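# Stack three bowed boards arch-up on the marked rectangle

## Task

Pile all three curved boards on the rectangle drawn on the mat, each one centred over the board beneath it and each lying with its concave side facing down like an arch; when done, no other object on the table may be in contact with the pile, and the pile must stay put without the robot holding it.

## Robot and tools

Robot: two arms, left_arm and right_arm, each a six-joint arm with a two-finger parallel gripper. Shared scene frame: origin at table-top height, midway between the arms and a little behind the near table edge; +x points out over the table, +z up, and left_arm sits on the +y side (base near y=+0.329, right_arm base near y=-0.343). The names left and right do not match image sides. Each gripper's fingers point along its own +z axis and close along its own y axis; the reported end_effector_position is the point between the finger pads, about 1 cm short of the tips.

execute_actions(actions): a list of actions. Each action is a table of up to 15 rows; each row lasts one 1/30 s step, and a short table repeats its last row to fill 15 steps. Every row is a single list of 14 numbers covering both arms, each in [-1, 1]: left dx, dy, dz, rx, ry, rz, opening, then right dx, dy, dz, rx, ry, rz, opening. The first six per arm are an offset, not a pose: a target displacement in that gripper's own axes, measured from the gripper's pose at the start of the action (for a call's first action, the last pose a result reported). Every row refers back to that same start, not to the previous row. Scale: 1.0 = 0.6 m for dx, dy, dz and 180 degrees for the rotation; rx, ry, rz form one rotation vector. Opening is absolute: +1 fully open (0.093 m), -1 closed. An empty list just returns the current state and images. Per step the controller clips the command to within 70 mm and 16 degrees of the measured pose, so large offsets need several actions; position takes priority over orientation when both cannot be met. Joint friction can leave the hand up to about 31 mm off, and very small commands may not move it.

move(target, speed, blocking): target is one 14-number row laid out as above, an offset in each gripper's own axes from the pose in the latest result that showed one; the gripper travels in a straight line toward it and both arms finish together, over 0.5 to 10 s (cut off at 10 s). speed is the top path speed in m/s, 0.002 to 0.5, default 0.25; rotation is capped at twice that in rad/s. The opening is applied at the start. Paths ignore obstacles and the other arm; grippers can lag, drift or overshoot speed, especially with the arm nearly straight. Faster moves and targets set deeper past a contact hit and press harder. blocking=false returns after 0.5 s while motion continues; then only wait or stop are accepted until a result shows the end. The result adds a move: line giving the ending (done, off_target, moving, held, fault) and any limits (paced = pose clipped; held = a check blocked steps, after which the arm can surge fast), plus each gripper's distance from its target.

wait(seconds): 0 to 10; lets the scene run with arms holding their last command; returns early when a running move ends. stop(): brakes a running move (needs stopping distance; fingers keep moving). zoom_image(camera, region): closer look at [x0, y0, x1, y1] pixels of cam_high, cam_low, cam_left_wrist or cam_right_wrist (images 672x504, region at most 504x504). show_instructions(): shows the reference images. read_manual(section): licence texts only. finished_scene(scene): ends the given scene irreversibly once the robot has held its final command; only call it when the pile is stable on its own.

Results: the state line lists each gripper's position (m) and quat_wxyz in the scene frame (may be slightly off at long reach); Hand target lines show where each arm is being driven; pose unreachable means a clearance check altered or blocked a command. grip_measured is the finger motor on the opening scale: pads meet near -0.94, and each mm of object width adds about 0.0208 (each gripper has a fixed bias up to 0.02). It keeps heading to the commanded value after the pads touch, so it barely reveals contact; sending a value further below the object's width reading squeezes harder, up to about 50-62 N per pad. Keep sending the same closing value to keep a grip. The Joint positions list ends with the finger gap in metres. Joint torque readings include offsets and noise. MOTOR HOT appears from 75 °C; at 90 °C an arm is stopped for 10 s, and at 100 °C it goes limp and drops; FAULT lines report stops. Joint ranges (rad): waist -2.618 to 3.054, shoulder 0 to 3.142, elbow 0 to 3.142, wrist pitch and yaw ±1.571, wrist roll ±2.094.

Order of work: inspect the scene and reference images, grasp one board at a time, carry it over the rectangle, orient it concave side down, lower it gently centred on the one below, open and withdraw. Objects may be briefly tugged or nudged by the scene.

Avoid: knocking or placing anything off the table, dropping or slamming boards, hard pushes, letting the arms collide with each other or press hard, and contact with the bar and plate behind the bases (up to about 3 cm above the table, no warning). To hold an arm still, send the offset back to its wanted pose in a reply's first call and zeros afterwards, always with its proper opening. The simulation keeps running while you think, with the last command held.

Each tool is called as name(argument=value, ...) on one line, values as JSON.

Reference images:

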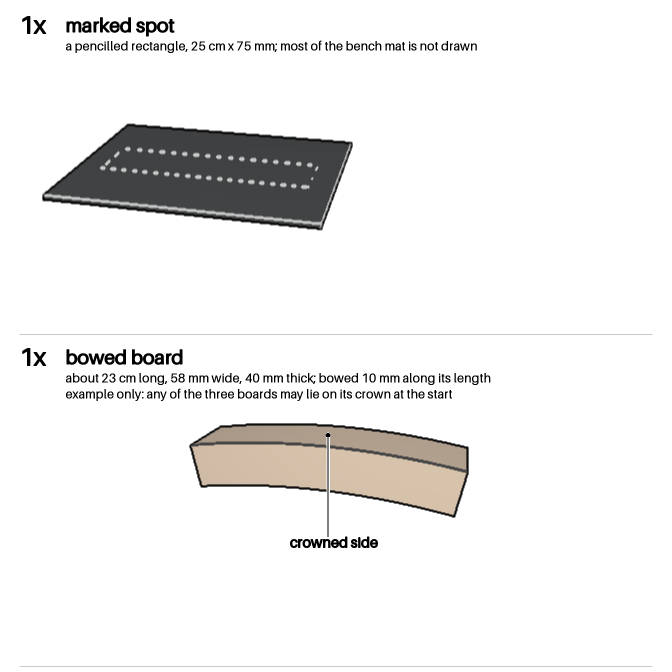

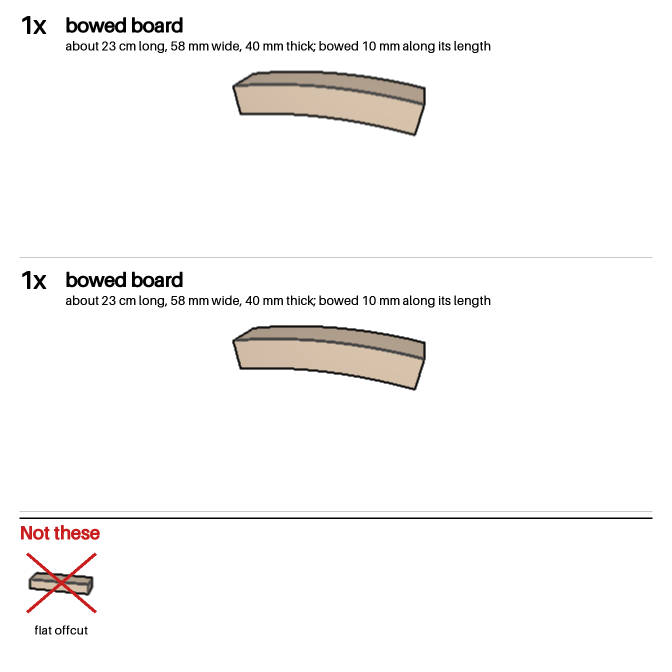

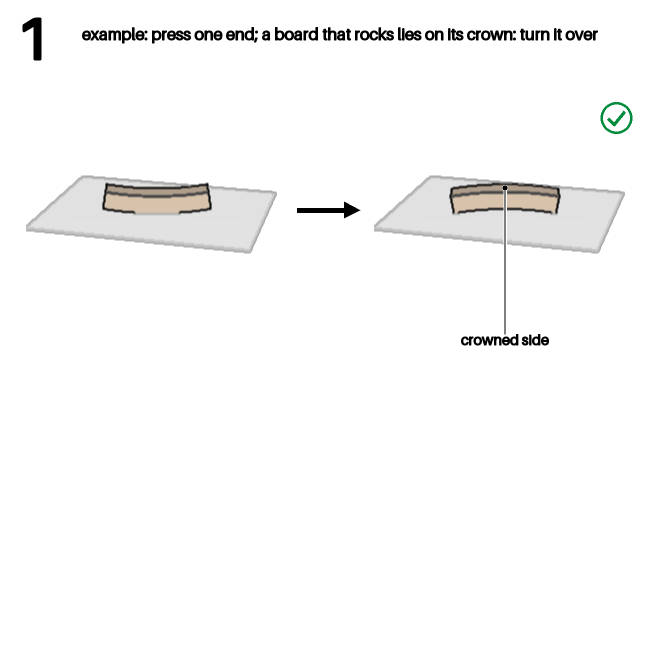

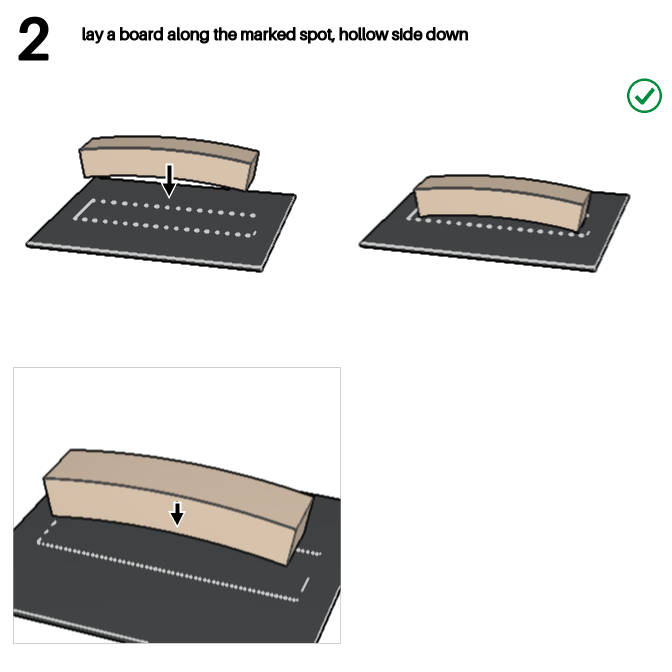

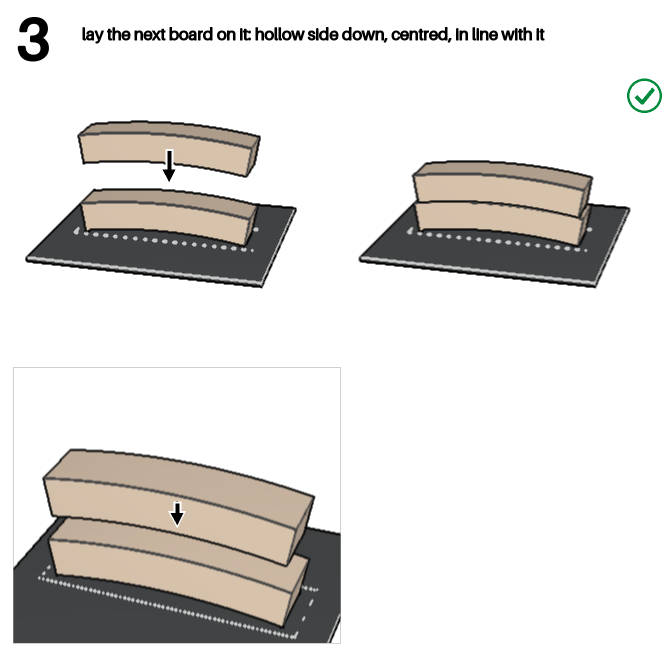

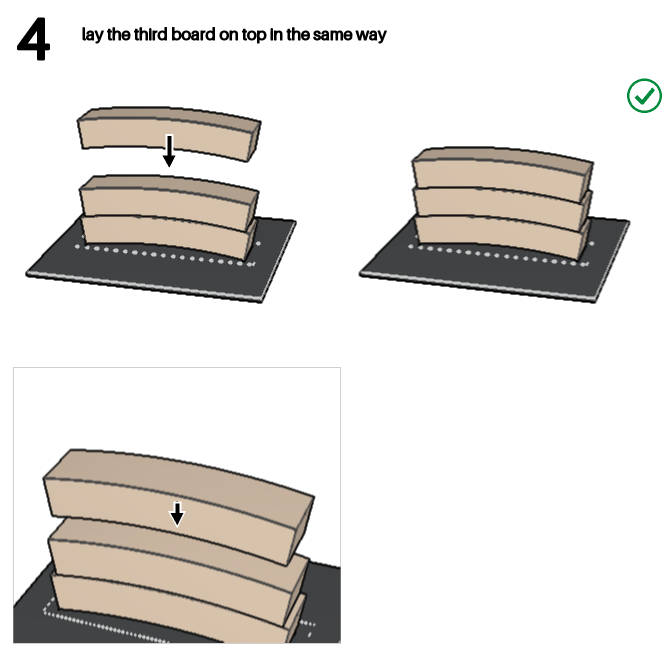

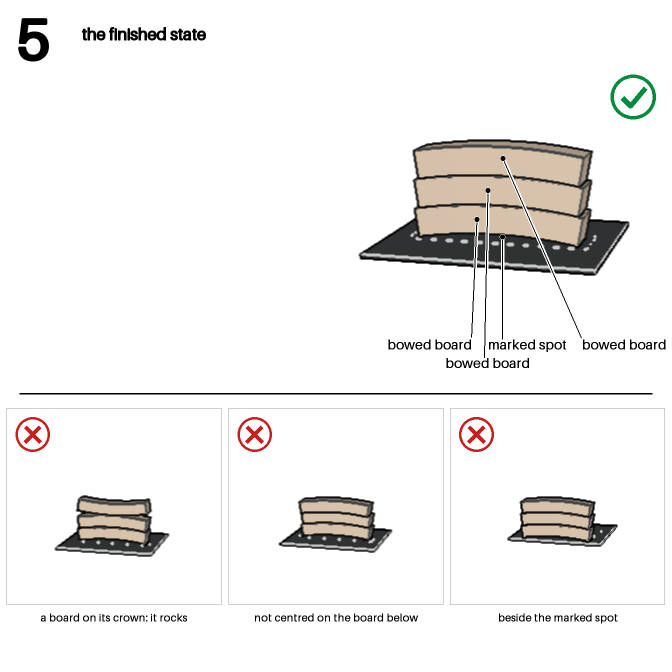

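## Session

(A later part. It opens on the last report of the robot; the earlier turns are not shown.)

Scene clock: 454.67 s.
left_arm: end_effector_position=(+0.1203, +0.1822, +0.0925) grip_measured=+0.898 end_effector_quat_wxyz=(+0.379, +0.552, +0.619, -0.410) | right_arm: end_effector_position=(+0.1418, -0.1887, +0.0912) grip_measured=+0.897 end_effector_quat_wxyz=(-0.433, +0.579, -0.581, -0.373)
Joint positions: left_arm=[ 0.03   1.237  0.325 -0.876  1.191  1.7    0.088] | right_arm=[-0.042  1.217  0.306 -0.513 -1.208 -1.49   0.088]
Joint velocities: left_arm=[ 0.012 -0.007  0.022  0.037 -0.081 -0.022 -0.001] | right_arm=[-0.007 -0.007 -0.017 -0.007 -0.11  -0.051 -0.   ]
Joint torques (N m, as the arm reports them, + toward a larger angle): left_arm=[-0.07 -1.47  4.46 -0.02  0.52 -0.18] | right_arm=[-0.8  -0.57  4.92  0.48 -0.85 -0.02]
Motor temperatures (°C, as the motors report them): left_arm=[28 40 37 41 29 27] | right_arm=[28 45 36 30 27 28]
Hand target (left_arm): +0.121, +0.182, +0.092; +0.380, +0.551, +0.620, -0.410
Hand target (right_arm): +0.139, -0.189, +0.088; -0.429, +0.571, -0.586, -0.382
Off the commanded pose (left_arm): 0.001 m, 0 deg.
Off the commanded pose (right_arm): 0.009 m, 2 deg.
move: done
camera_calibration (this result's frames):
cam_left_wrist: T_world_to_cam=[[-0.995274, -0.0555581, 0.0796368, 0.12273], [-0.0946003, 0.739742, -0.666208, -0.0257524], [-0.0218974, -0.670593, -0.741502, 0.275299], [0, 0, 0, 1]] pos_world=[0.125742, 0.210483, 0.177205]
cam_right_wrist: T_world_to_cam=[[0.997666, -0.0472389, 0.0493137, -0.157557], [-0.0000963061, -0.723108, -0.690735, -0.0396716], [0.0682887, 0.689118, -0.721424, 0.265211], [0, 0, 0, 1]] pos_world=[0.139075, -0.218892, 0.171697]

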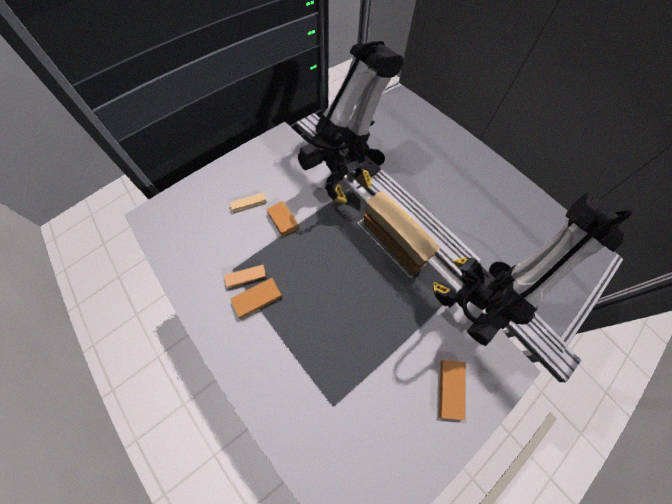

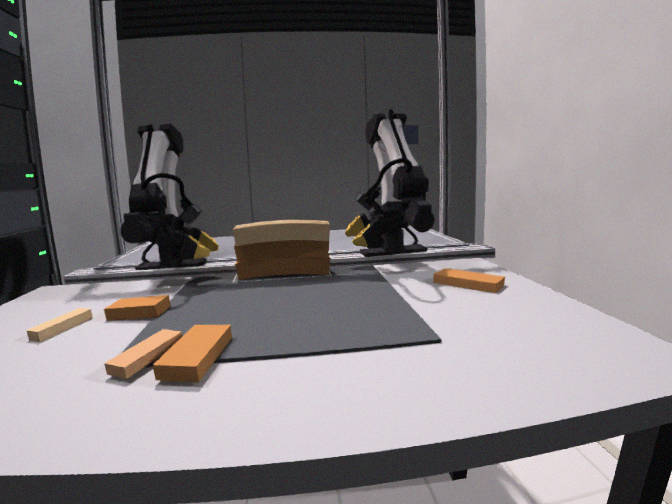

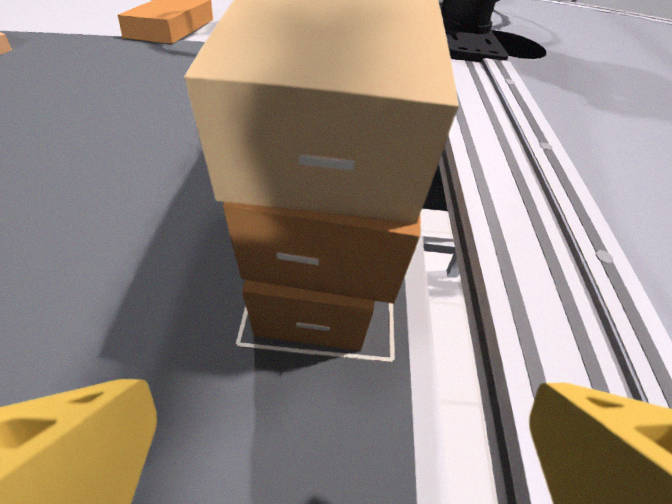

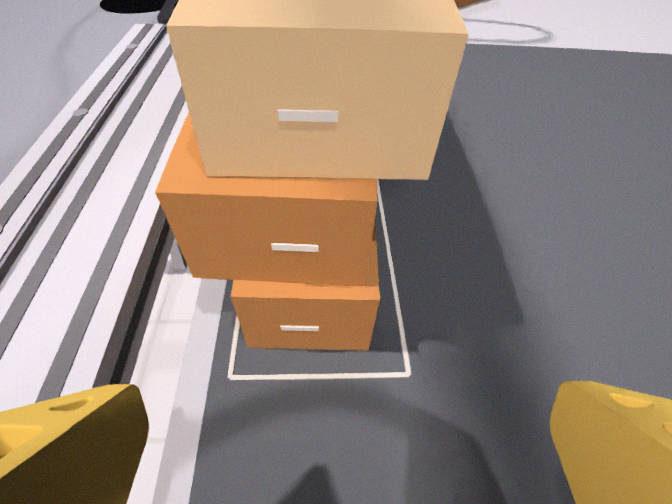

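move(target=[-0.02,0.022,0.167,0,0.08,0,1, -0.03,0.03,0.19,0,0.083,0,1], speed=0.07)

zoom_image(camera="cam_low", region=[180,160,380,300])

zoom_image(camera="cam_high", region=[320,150,500,310])

Scene clock: 464.13 s.
left_arm: end_effector_position=(+0.1305, +0.0969, +0.0572) grip_measured=+1.000 end_effector_quat_wxyz=(+0.284, +0.597, +0.670, -0.337) | right_arm: end_effector_position=(+0.1244, -0.0764, +0.0703) grip_measured=+0.982 end_effector_quat_wxyz=(-0.356, +0.621, -0.627, -0.308)
Joint positions: left_arm=[-0.706  1.197  0.266  0.009  0.72   0.565  0.093] | right_arm=[ 0.792  1.233  0.259  0.256 -0.548 -0.497  0.092]
Joint velocities: left_arm=[ 0.007  0.012  0.007 -0.022 -0.051 -0.037  0.   ] | right_arm=[-0.007  0.017 -0.017  0.051  0.022  0.007  0.   ]
Joint torques (N m, as the arm reports them, + toward a larger angle): left_arm=[-1.03 -1.37  7.39  1.42  0.18 -0.12] | right_arm=[ 0.26 -1.35  7.93  1.71 -0.06  0.16]
Motor temperatures (°C, as the motors report them): left_arm=[28 39 37 41 29 27] | right_arm=[28 42 36 31 27 28]
Hand target (left_arm): +0.138, +0.089, +0.064; +0.298, +0.600, +0.663, -0.334
Hand target (right_arm): +0.129, -0.072, +0.070; -0.356, +0.619, -0.632, -0.301
Off the commanded pose (left_arm): 0.015 m, 2 deg.
Off the commanded pose (right_arm): 0.008 m, 2 deg.
move: off_target (left_arm)
camera_calibration (this result's frames):
cam_left_wrist: T_world_to_cam=[[-0.992937, -0.0588606, 0.10301, 0.129588], [-0.0984278, 0.89345, -0.438246, -0.0126113], [-0.0662385, -0.44529, -0.892933, 0.184718], [0, 0, 0, 1]] pos_world=[0.139666, 0.101148, 0.146065]
cam_right_wrist: T_world_to_cam=[[0.998539, -0.0396473, 0.0367274, -0.132521], [-0.0158602, -0.864628, -0.502162, 0.0049836], [0.0516649, 0.500845, -0.863993, 0.171706], [0, 0, 0, 1]] pos_world=[0.123535, -0.0869431, 0.155722]

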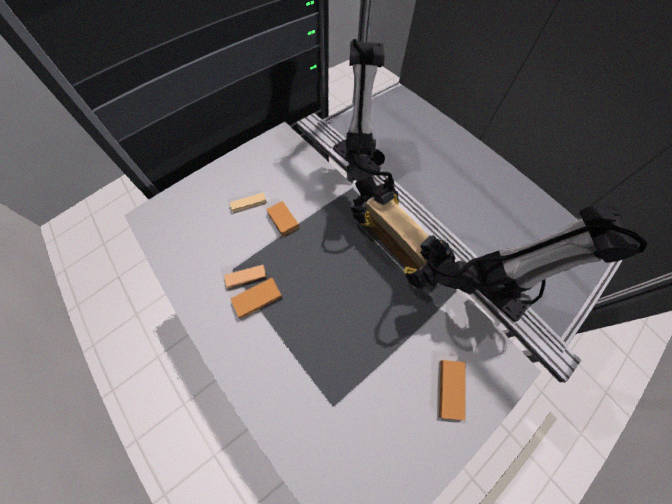

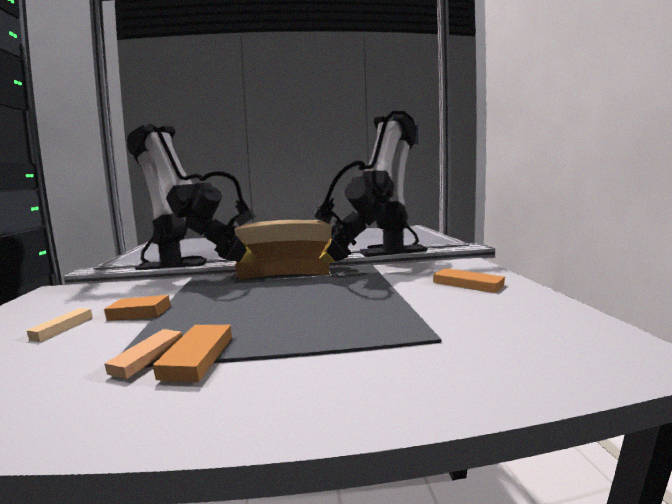

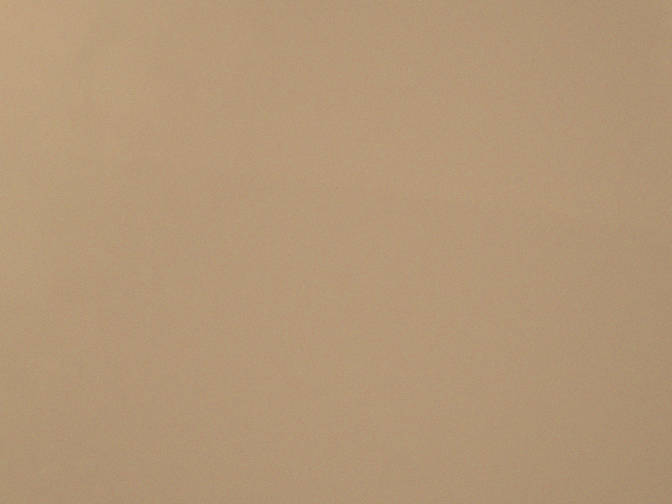

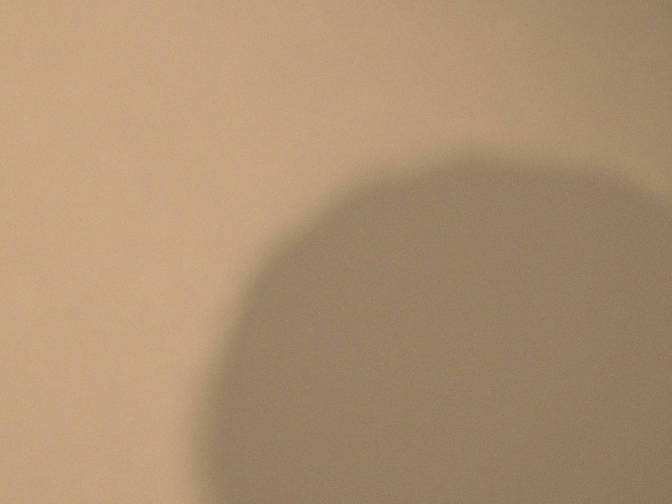

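Region (180, 160, 380, 300) of cam_low's 672x504 image, scaled by 2.520, with more detail than that image has; it fills the top 353 rows of this view, and the rest is white.

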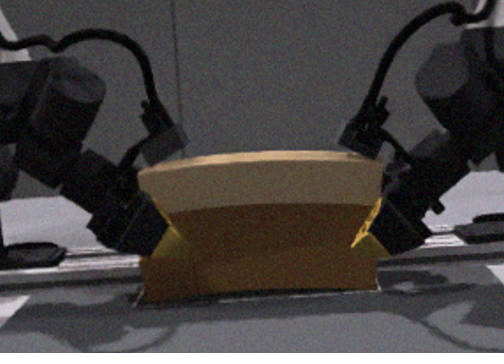

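Region (320, 150, 500, 310) of cam_high's 672x504 image, scaled by 2.800, with more detail than that image has.

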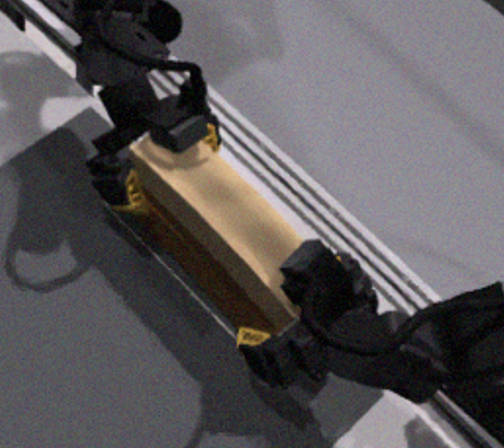

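move(target=[-0.012,0.01,0,0,0,0,1, 0,-0.03,0,0,0,0,1], speed=0.03)

wait(seconds=0)

Scene clock: 466.83 s.
left_arm: end_effector_position=(+0.1332, +0.0952, +0.0589) grip_measured=+1.000 end_effector_quat_wxyz=(+0.285, +0.597, +0.671, -0.336) | right_arm: end_effector_position=(+0.1388, -0.0772, +0.0733) grip_measured=+0.983 end_effector_quat_wxyz=(-0.362, +0.621, -0.623, -0.309)
Joint positions: left_arm=[-0.706  1.205  0.279  0.005  0.718  0.565  0.093] | right_arm=[ 0.731  1.274  0.292  0.253 -0.595 -0.545  0.092]
Joint velocities: left_arm=[-0.022  0.012  0.002  0.007 -0.022 -0.022  0.   ] | right_arm=[ 0.007 -0.007  0.017  0.022 -0.007  0.022 -0.001]
Joint torques (N m, as the arm reports them, + toward a larger angle): left_arm=[ 0.45 -1.72  7.61  1.09  0.34 -0.03] | right_arm=[-1.13 -1.94  7.84  1.5  -0.39 -0.07]
Motor temperatures (°C, as the motors report them): left_arm=[28 39 37 41 29 27] | right_arm=[28 42 36 31 27 28]
Hand target (left_arm): +0.137, +0.093, +0.062; +0.285, +0.596, +0.670, -0.337
Hand target (right_arm): +0.143, -0.077, +0.071; -0.356, +0.621, -0.627, -0.307
Off the commanded pose (left_arm): 0.006 m, 0 deg.
Off the commanded pose (right_arm): 0.004 m, 1 deg.
move: done
camera_calibration (this result's frames):
cam_left_wrist: T_world_to_cam=[[-0.993094, -0.0602615, 0.100663, 0.132296], [-0.0986169, 0.893559, -0.43798, -0.0101078], [-0.0635553, -0.444883, -0.893331, 0.185306], [0, 0, 0, 1]] pos_world=[0.142162, 0.0994437, 0.147795]
cam_right_wrist: T_world_to_cam=[[0.998184, -0.0389596, 0.0459405, -0.147591], [-0.00993386, -0.858703, -0.512378, 0.00639986], [0.0594112, 0.510991, -0.857531, 0.173223], [0, 0, 0, 1]] pos_world=[0.137095, -0.0887698, 0.158603]

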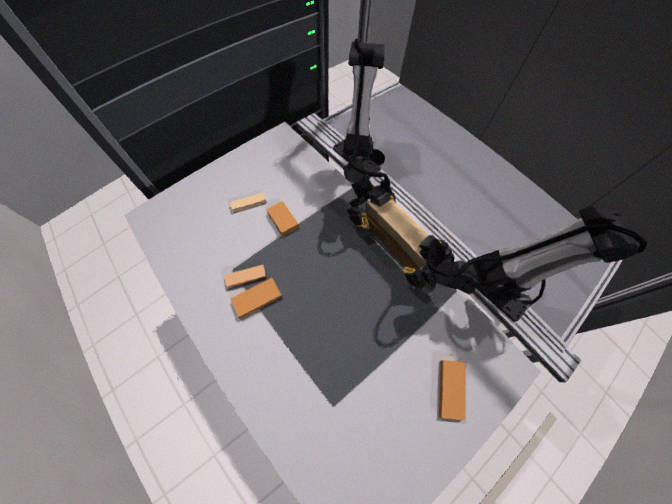

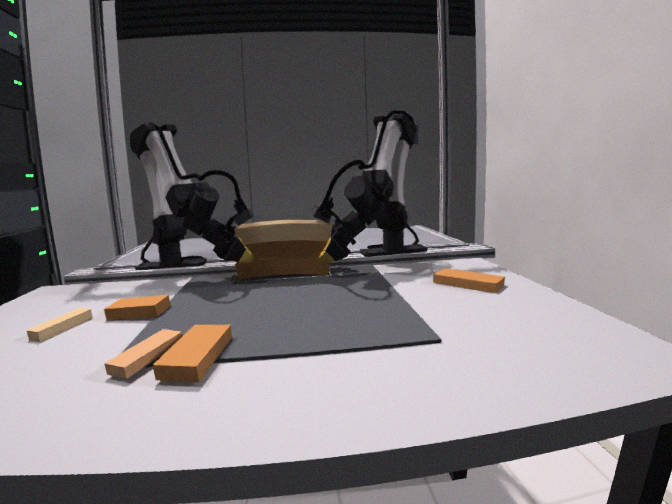

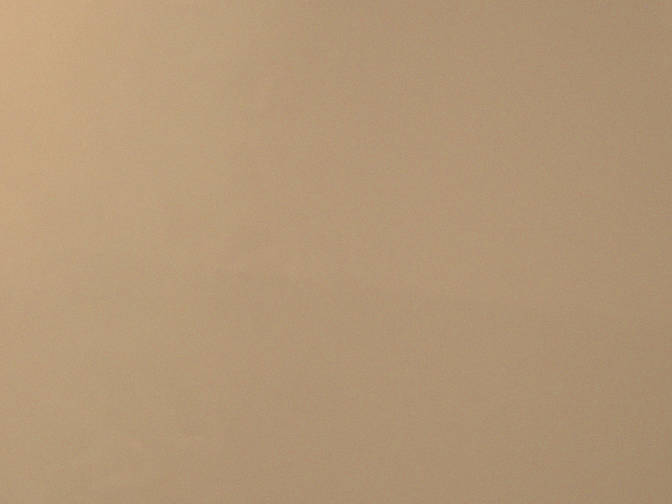

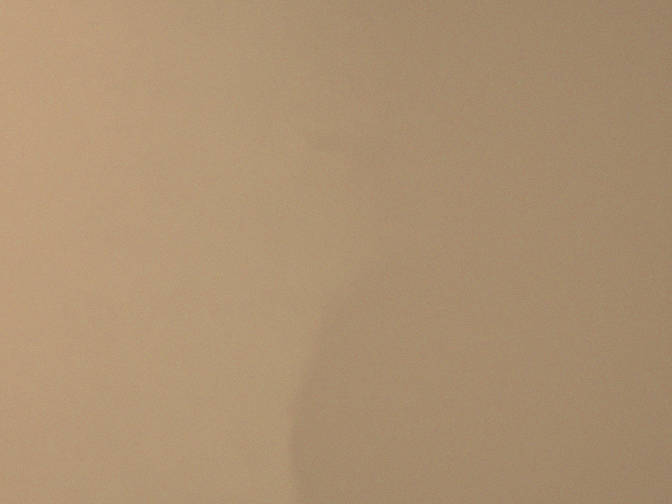

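Scene clock: 466.83 s.
left_arm: end_effector_position=(+0.1332, +0.0952, +0.0589) grip_measured=+1.000 end_effector_quat_wxyz=(+0.285, +0.597, +0.671, -0.336) | right_arm: end_effector_position=(+0.1388, -0.0772, +0.0733) grip_measured=+0.983 end_effector_quat_wxyz=(-0.362, +0.621, -0.623, -0.309)
Joint positions: left_arm=[-0.706  1.205  0.279  0.005  0.718  0.565  0.093] | right_arm=[ 0.731  1.274  0.292  0.253 -0.595 -0.545  0.092]
Joint velocities: left_arm=[-0.022  0.012  0.002  0.007 -0.022 -0.022  0.   ] | right_arm=[ 0.007 -0.007  0.017  0.022 -0.007  0.022 -0.001]
Joint torques (N m, as the arm reports them, + toward a larger angle): left_arm=[ 0.45 -1.72  7.61  1.09  0.34 -0.03] | right_arm=[-1.13 -1.94  7.84  1.5  -0.39 -0.07]
Motor temperatures (°C, as the motors report them): left_arm=[28 39 37 41 29 27] | right_arm=[28 42 36 31 27 28]
Hand target (left_arm): +0.137, +0.093, +0.062; +0.285, +0.596, +0.670, -0.337
Hand target (right_arm): +0.143, -0.077, +0.071; -0.356, +0.621, -0.627, -0.307
Off the commanded pose (left_arm): 0.006 m, 0 deg.
Off the commanded pose (right_arm): 0.004 m, 1 deg.
camera_calibration (this result's frames):
cam_left_wrist: T_world_to_cam=[[-0.993094, -0.0602615, 0.100663, 0.132296], [-0.0986169, 0.893559, -0.43798, -0.0101078], [-0.0635553, -0.444883, -0.893331, 0.185306], [0, 0, 0, 1]] pos_world=[0.142162, 0.0994437, 0.147795]
cam_right_wrist: T_world_to_cam=[[0.998184, -0.0389596, 0.0459405, -0.147591], [-0.00993386, -0.858703, -0.512378, 0.00639986], [0.0594112, 0.510991, -0.857531, 0.173223], [0, 0, 0, 1]] pos_world=[0.137095, -0.0887698, 0.158603]

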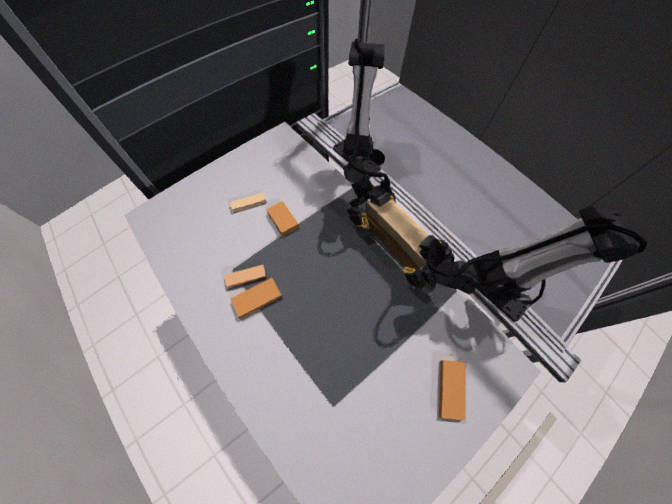

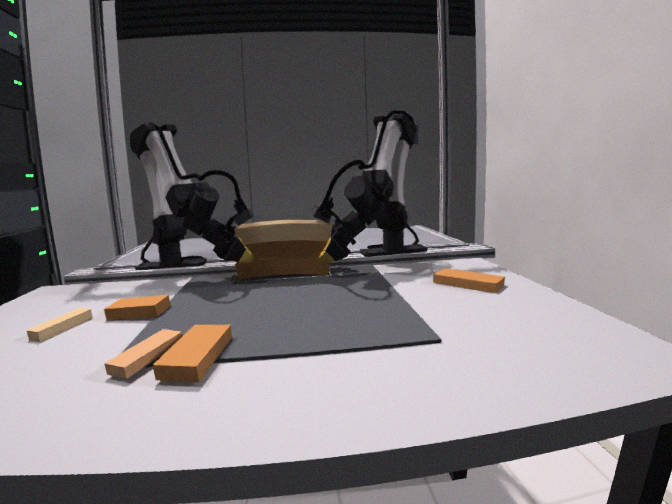

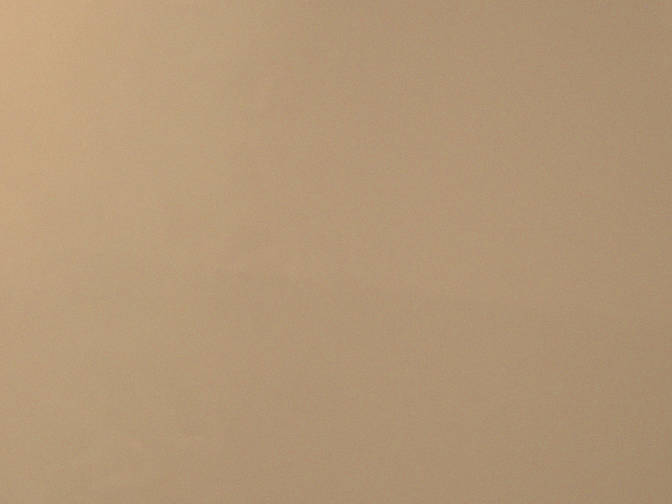

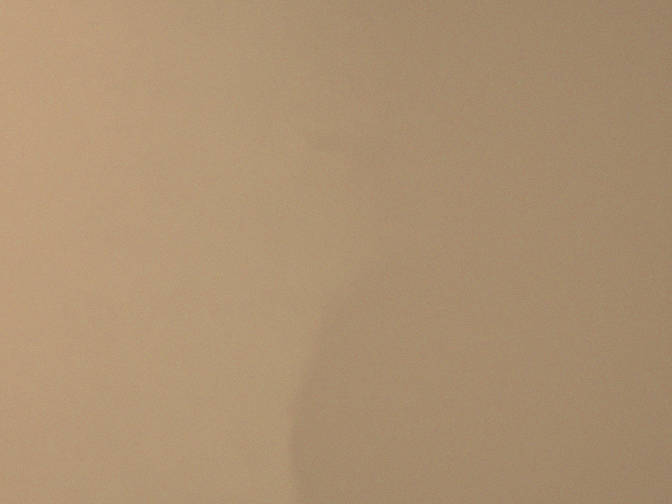

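move(target=[-0.005,0.005,0,0,0,0,0.15, 0,-0.006,0,0,0,0,0.15], speed=0.03)

move(target=[0,0,0,0,0,0,0.9, 0,0,0,0,0,0,0.9], speed=0.03)

move(target=[0.04,0.015,-0.16,0,-0.08,0,0.9, 0.05,0,-0.17,0,-0.08,0,0.9], speed=0.1)

Scene clock: 469.83 s.
left_arm: end_effector_position=(+0.1332, +0.0953, +0.0588) grip_measured=+0.269 end_effector_quat_wxyz=(+0.285, +0.598, +0.670, -0.335) | right_arm: end_effector_position=(+0.1369, -0.0776, +0.0726) grip_measured=+0.202 end_effector_quat_wxyz=(-0.358, +0.622, -0.623, -0.312)
Joint positions: left_arm=[-0.706  1.205  0.279  0.005  0.717  0.568  0.058] | right_arm=[ 0.731  1.274  0.292  0.245 -0.603 -0.546  0.055]
Joint velocities: left_arm=[-0.007  0.007  0.017 -0.022 -0.051  0.007  0.   ] | right_arm=[-0.012 -0.017 -0.002 -0.007  0.007  0.007 -0.002]
Joint torques (N m, as the arm reports them, + toward a larger angle): left_arm=[ 0.44 -1.6   6.98  1.17  0.3  -0.05] | right_arm=[-1.3  -2.84  7.2   1.67 -0.32 -0.1 ]
Motor temperatures (°C, as the motors report them): left_arm=[28 39 37 41 29 27] | right_arm=[28 41 36 32 27 28]
Hand target (left_arm): +0.136, +0.094, +0.061; +0.285, +0.597, +0.671, -0.336
Hand target (right_arm): +0.142, -0.077, +0.074; -0.362, +0.621, -0.623, -0.309
Off the commanded pose (left_arm): 0.004 m, 0 deg.
Off the commanded pose (right_arm): 0.006 m, 1 deg.
move: done
camera_calibration (this result's frames):
cam_left_wrist: T_world_to_cam=[[-0.99338, -0.0591675, 0.0984668, 0.132425], [-0.0966223, 0.893963, -0.4376, -0.010555], [-0.062134, -0.444217, -0.893762, 0.18502], [0, 0, 0, 1]] pos_world=[0.142024, 0.0994599, 0.147705]
cam_right_wrist: T_world_to_cam=[[0.998739, -0.03304, 0.0377955, -0.144741], [-0.0091064, -0.85963, -0.510835, 0.00540015], [0.0493682, 0.509847, -0.858847, 0.174254], [0, 0, 0, 1]] pos_world=[0.136005, -0.0889831, 0.157887]

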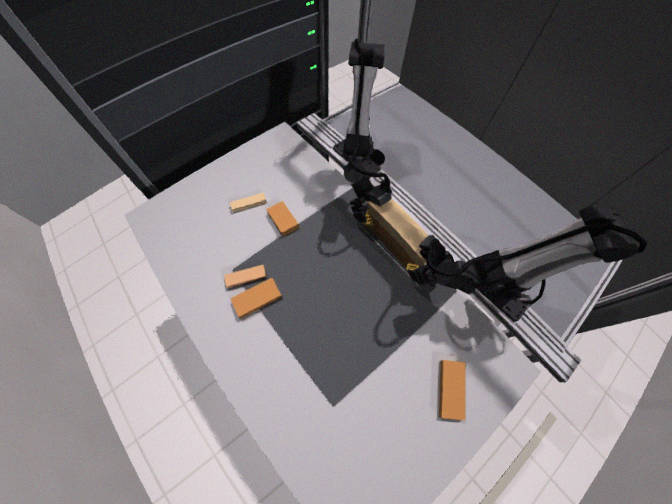

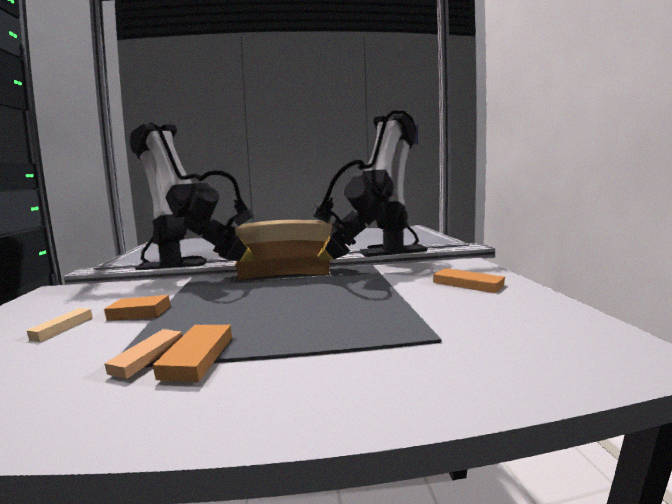

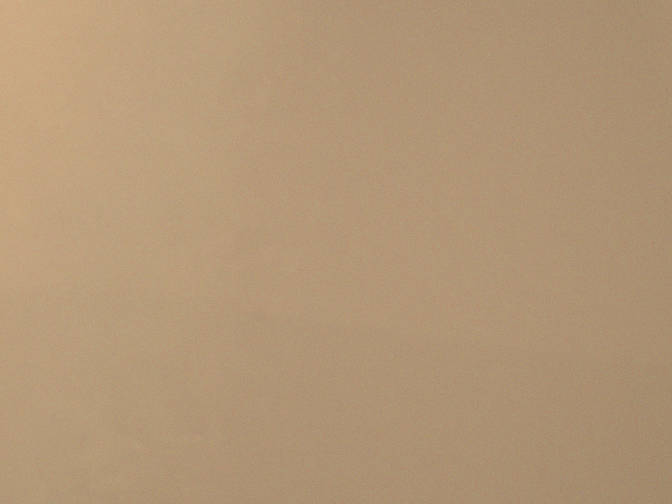

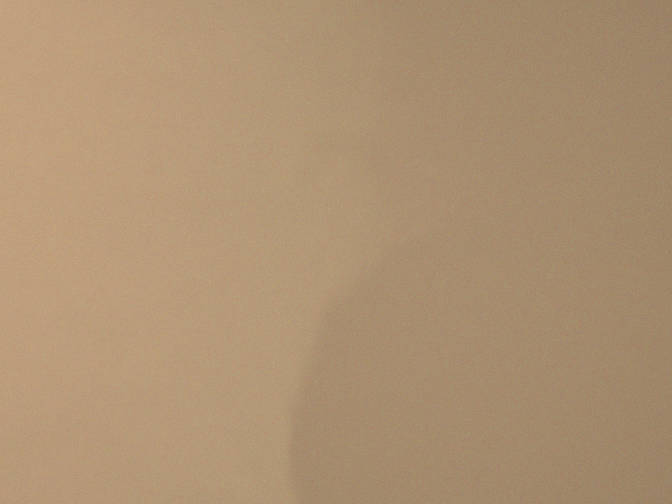

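Scene clock: 470.33 s.
left_arm: end_effector_position=(+0.1332, +0.0953, +0.0588) grip_measured=+0.898 end_effector_quat_wxyz=(+0.285, +0.597, +0.670, -0.336) | right_arm: end_effector_position=(+0.1369, -0.0776, +0.0726) grip_measured=+0.897 end_effector_quat_wxyz=(-0.358, +0.622, -0.622, -0.312)
Joint positions: left_arm=[-0.706  1.205  0.279  0.005  0.717  0.567  0.088] | right_arm=[ 0.731  1.274  0.292  0.245 -0.603 -0.546  0.088]
Joint velocities: left_arm=[-0.007 -0.012 -0.017 -0.022 -0.066 -0.066  0.   ] | right_arm=[-0.002  0.002 -0.027 -0.11   0.022 -0.051 -0.   ]
Joint torques (N m, as the arm reports them, + toward a larger angle): left_arm=[ 0.13 -2.66  5.87  1.27  0.28 -0.04] | right_arm=[-0.34 -3.85  6.36  1.66 -0.37 -0.01]
Motor temperatures (°C, as the motors report them): left_arm=[28 39 37 41 29 27] | right_arm=[28 41 36 32 27 28]
Hand target (left_arm): +0.133, +0.095, +0.059; +0.285, +0.598, +0.670, -0.335
Hand target (right_arm): +0.137, -0.078, +0.073; -0.358, +0.622, -0.623, -0.312
Off the commanded pose (left_arm): 0.000 m, 0 deg.
Off the commanded pose (right_arm): 0.000 m, 0 deg.
move: done
camera_calibration (this result's frames):
cam_left_wrist: T_world_to_cam=[[-0.993336, -0.0594001, 0.098766, 0.132424], [-0.096963, 0.893944, -0.437565, -0.0105098], [-0.0622999, -0.444226, -0.893746, 0.185042], [0, 0, 0, 1]] pos_world=[0.14205, 0.0994614, 0.147703]
cam_right_wrist: T_world_to_cam=[[0.998734, -0.03283, 0.038114, -0.144747], [-0.00876389, -0.859644, -0.510819, 0.00535107], [0.0495346, 0.509838, -0.858843, 0.17423], [0, 0, 0, 1]] pos_world=[0.135981, -0.0889814, 0.157887]

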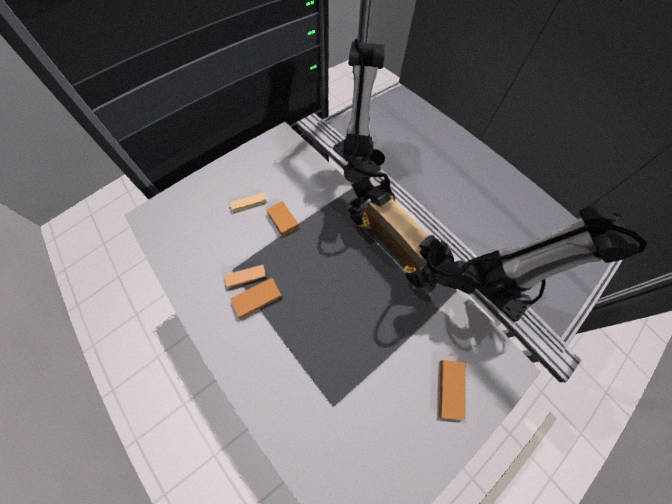

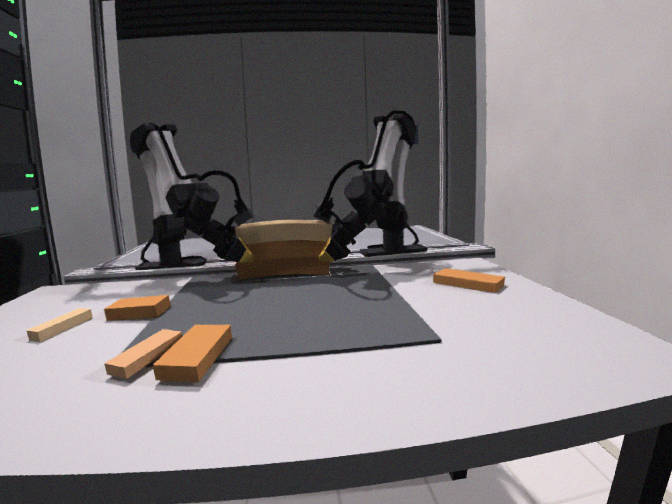

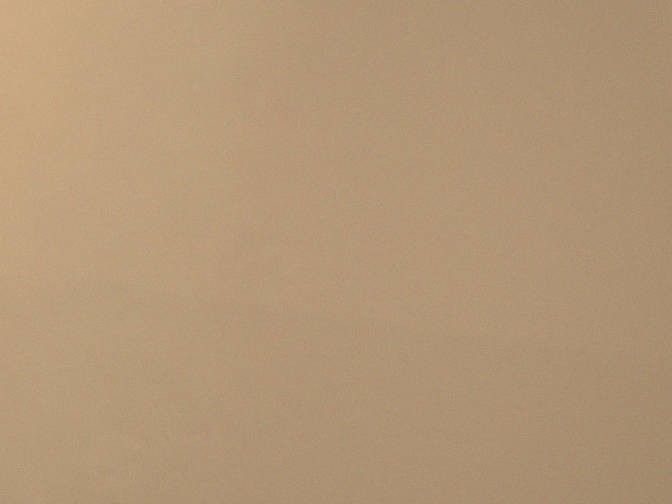

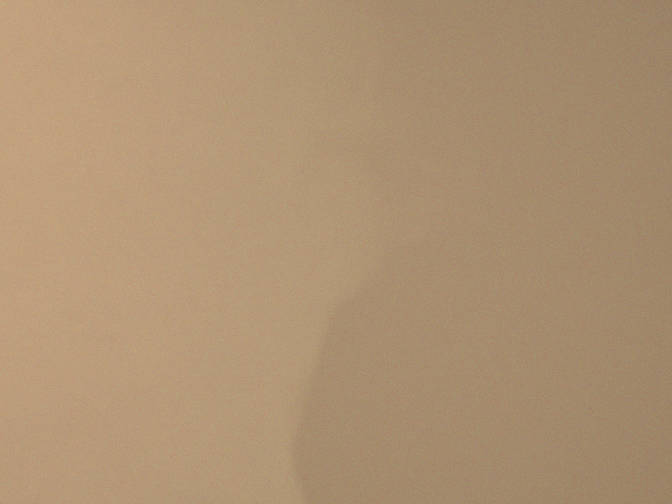

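Scene clock: 472.50 s.
left_arm: end_effector_position=(+0.1338, +0.1821, +0.0929) grip_measured=+0.898 end_effector_quat_wxyz=(+0.363, +0.555, +0.627, -0.409) | right_arm: end_effector_position=(+0.1313, -0.1803, +0.1010) grip_measured=+0.897 end_effector_quat_wxyz=(-0.434, +0.587, -0.571, -0.376)
Joint positions: left_arm=[ 0.003  1.283  0.38  -0.844  1.165  1.634  0.088] | right_arm=[ 0.018  1.089  0.28  -0.502 -1.204 -1.382  0.088]
Joint velocities: left_arm=[-0.022 -0.012  0.002 -0.022  0.022  0.007  0.   ] | right_arm=[-0.007  0.002  0.002 -0.066 -0.022 -0.037  0.   ]
Joint torques (N m, as the arm reports them, + toward a larger angle): left_arm=[ 1.12 -0.81  6.34 -0.17  0.64 -0.05] | right_arm=[-0.79  0.05  7.39  0.5  -0.81 -0.04]
Motor temperatures (°C, as the motors report them): left_arm=[28 39 37 41 29 27] | right_arm=[28 41 36 32 27 28]
Hand target (left_arm): +0.140, +0.183, +0.098; +0.368, +0.549, +0.628, -0.411
Hand target (right_arm): +0.133, -0.181, +0.103; -0.432, +0.582, -0.574, -0.382
Off the commanded pose (left_arm): 0.010 m, 1 deg.
Off the commanded pose (right_arm): 0.003 m, 2 deg.
move: done
camera_calibration (this result's frames):
cam_left_wrist: T_world_to_cam=[[-0.993585, -0.0511105, 0.100881, 0.133115], [-0.104274, 0.759335, -0.642291, -0.0285875], [-0.043775, -0.648689, -0.759793, 0.276484], [0, 0, 0, 1]] pos_world=[0.141383, 0.207863, 0.17828]
cam_right_wrist: T_world_to_cam=[[0.997828, -0.0259967, 0.0605275, -0.144497], [0.0233418, -0.719686, -0.693908, -0.0289699], [0.0616, 0.693813, -0.717516, 0.268546], [0, 0, 0, 1]] pos_world=[0.128316, -0.210926, 0.181329]

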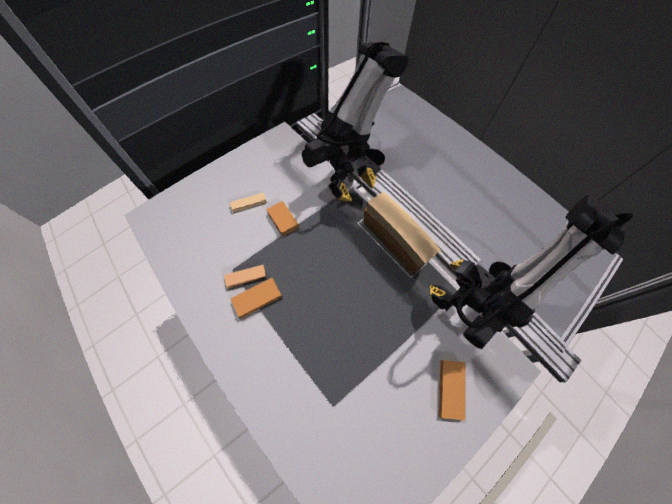

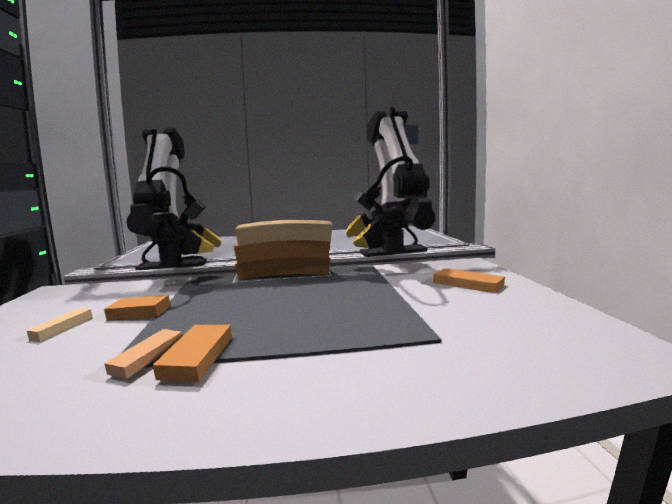

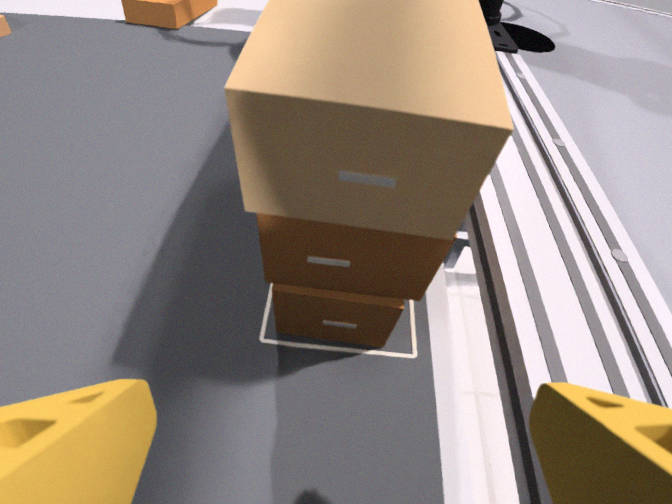

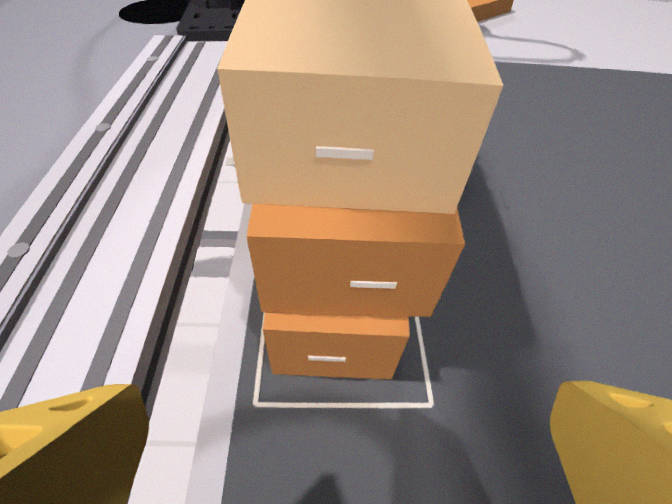

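zoom_image(camera="cam_low", region=[200,200,360,290])

Region (200, 200, 360, 290) of cam_low's 672x504 image, scaled by 3.150, with more detail than that image has; it fills the top 284 rows of this view, and the rest is white.

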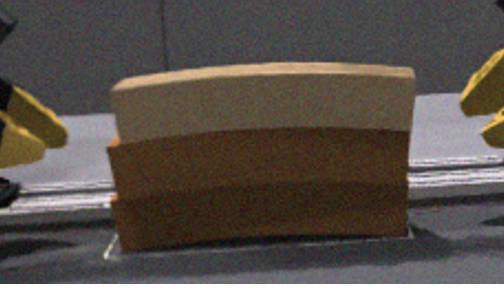

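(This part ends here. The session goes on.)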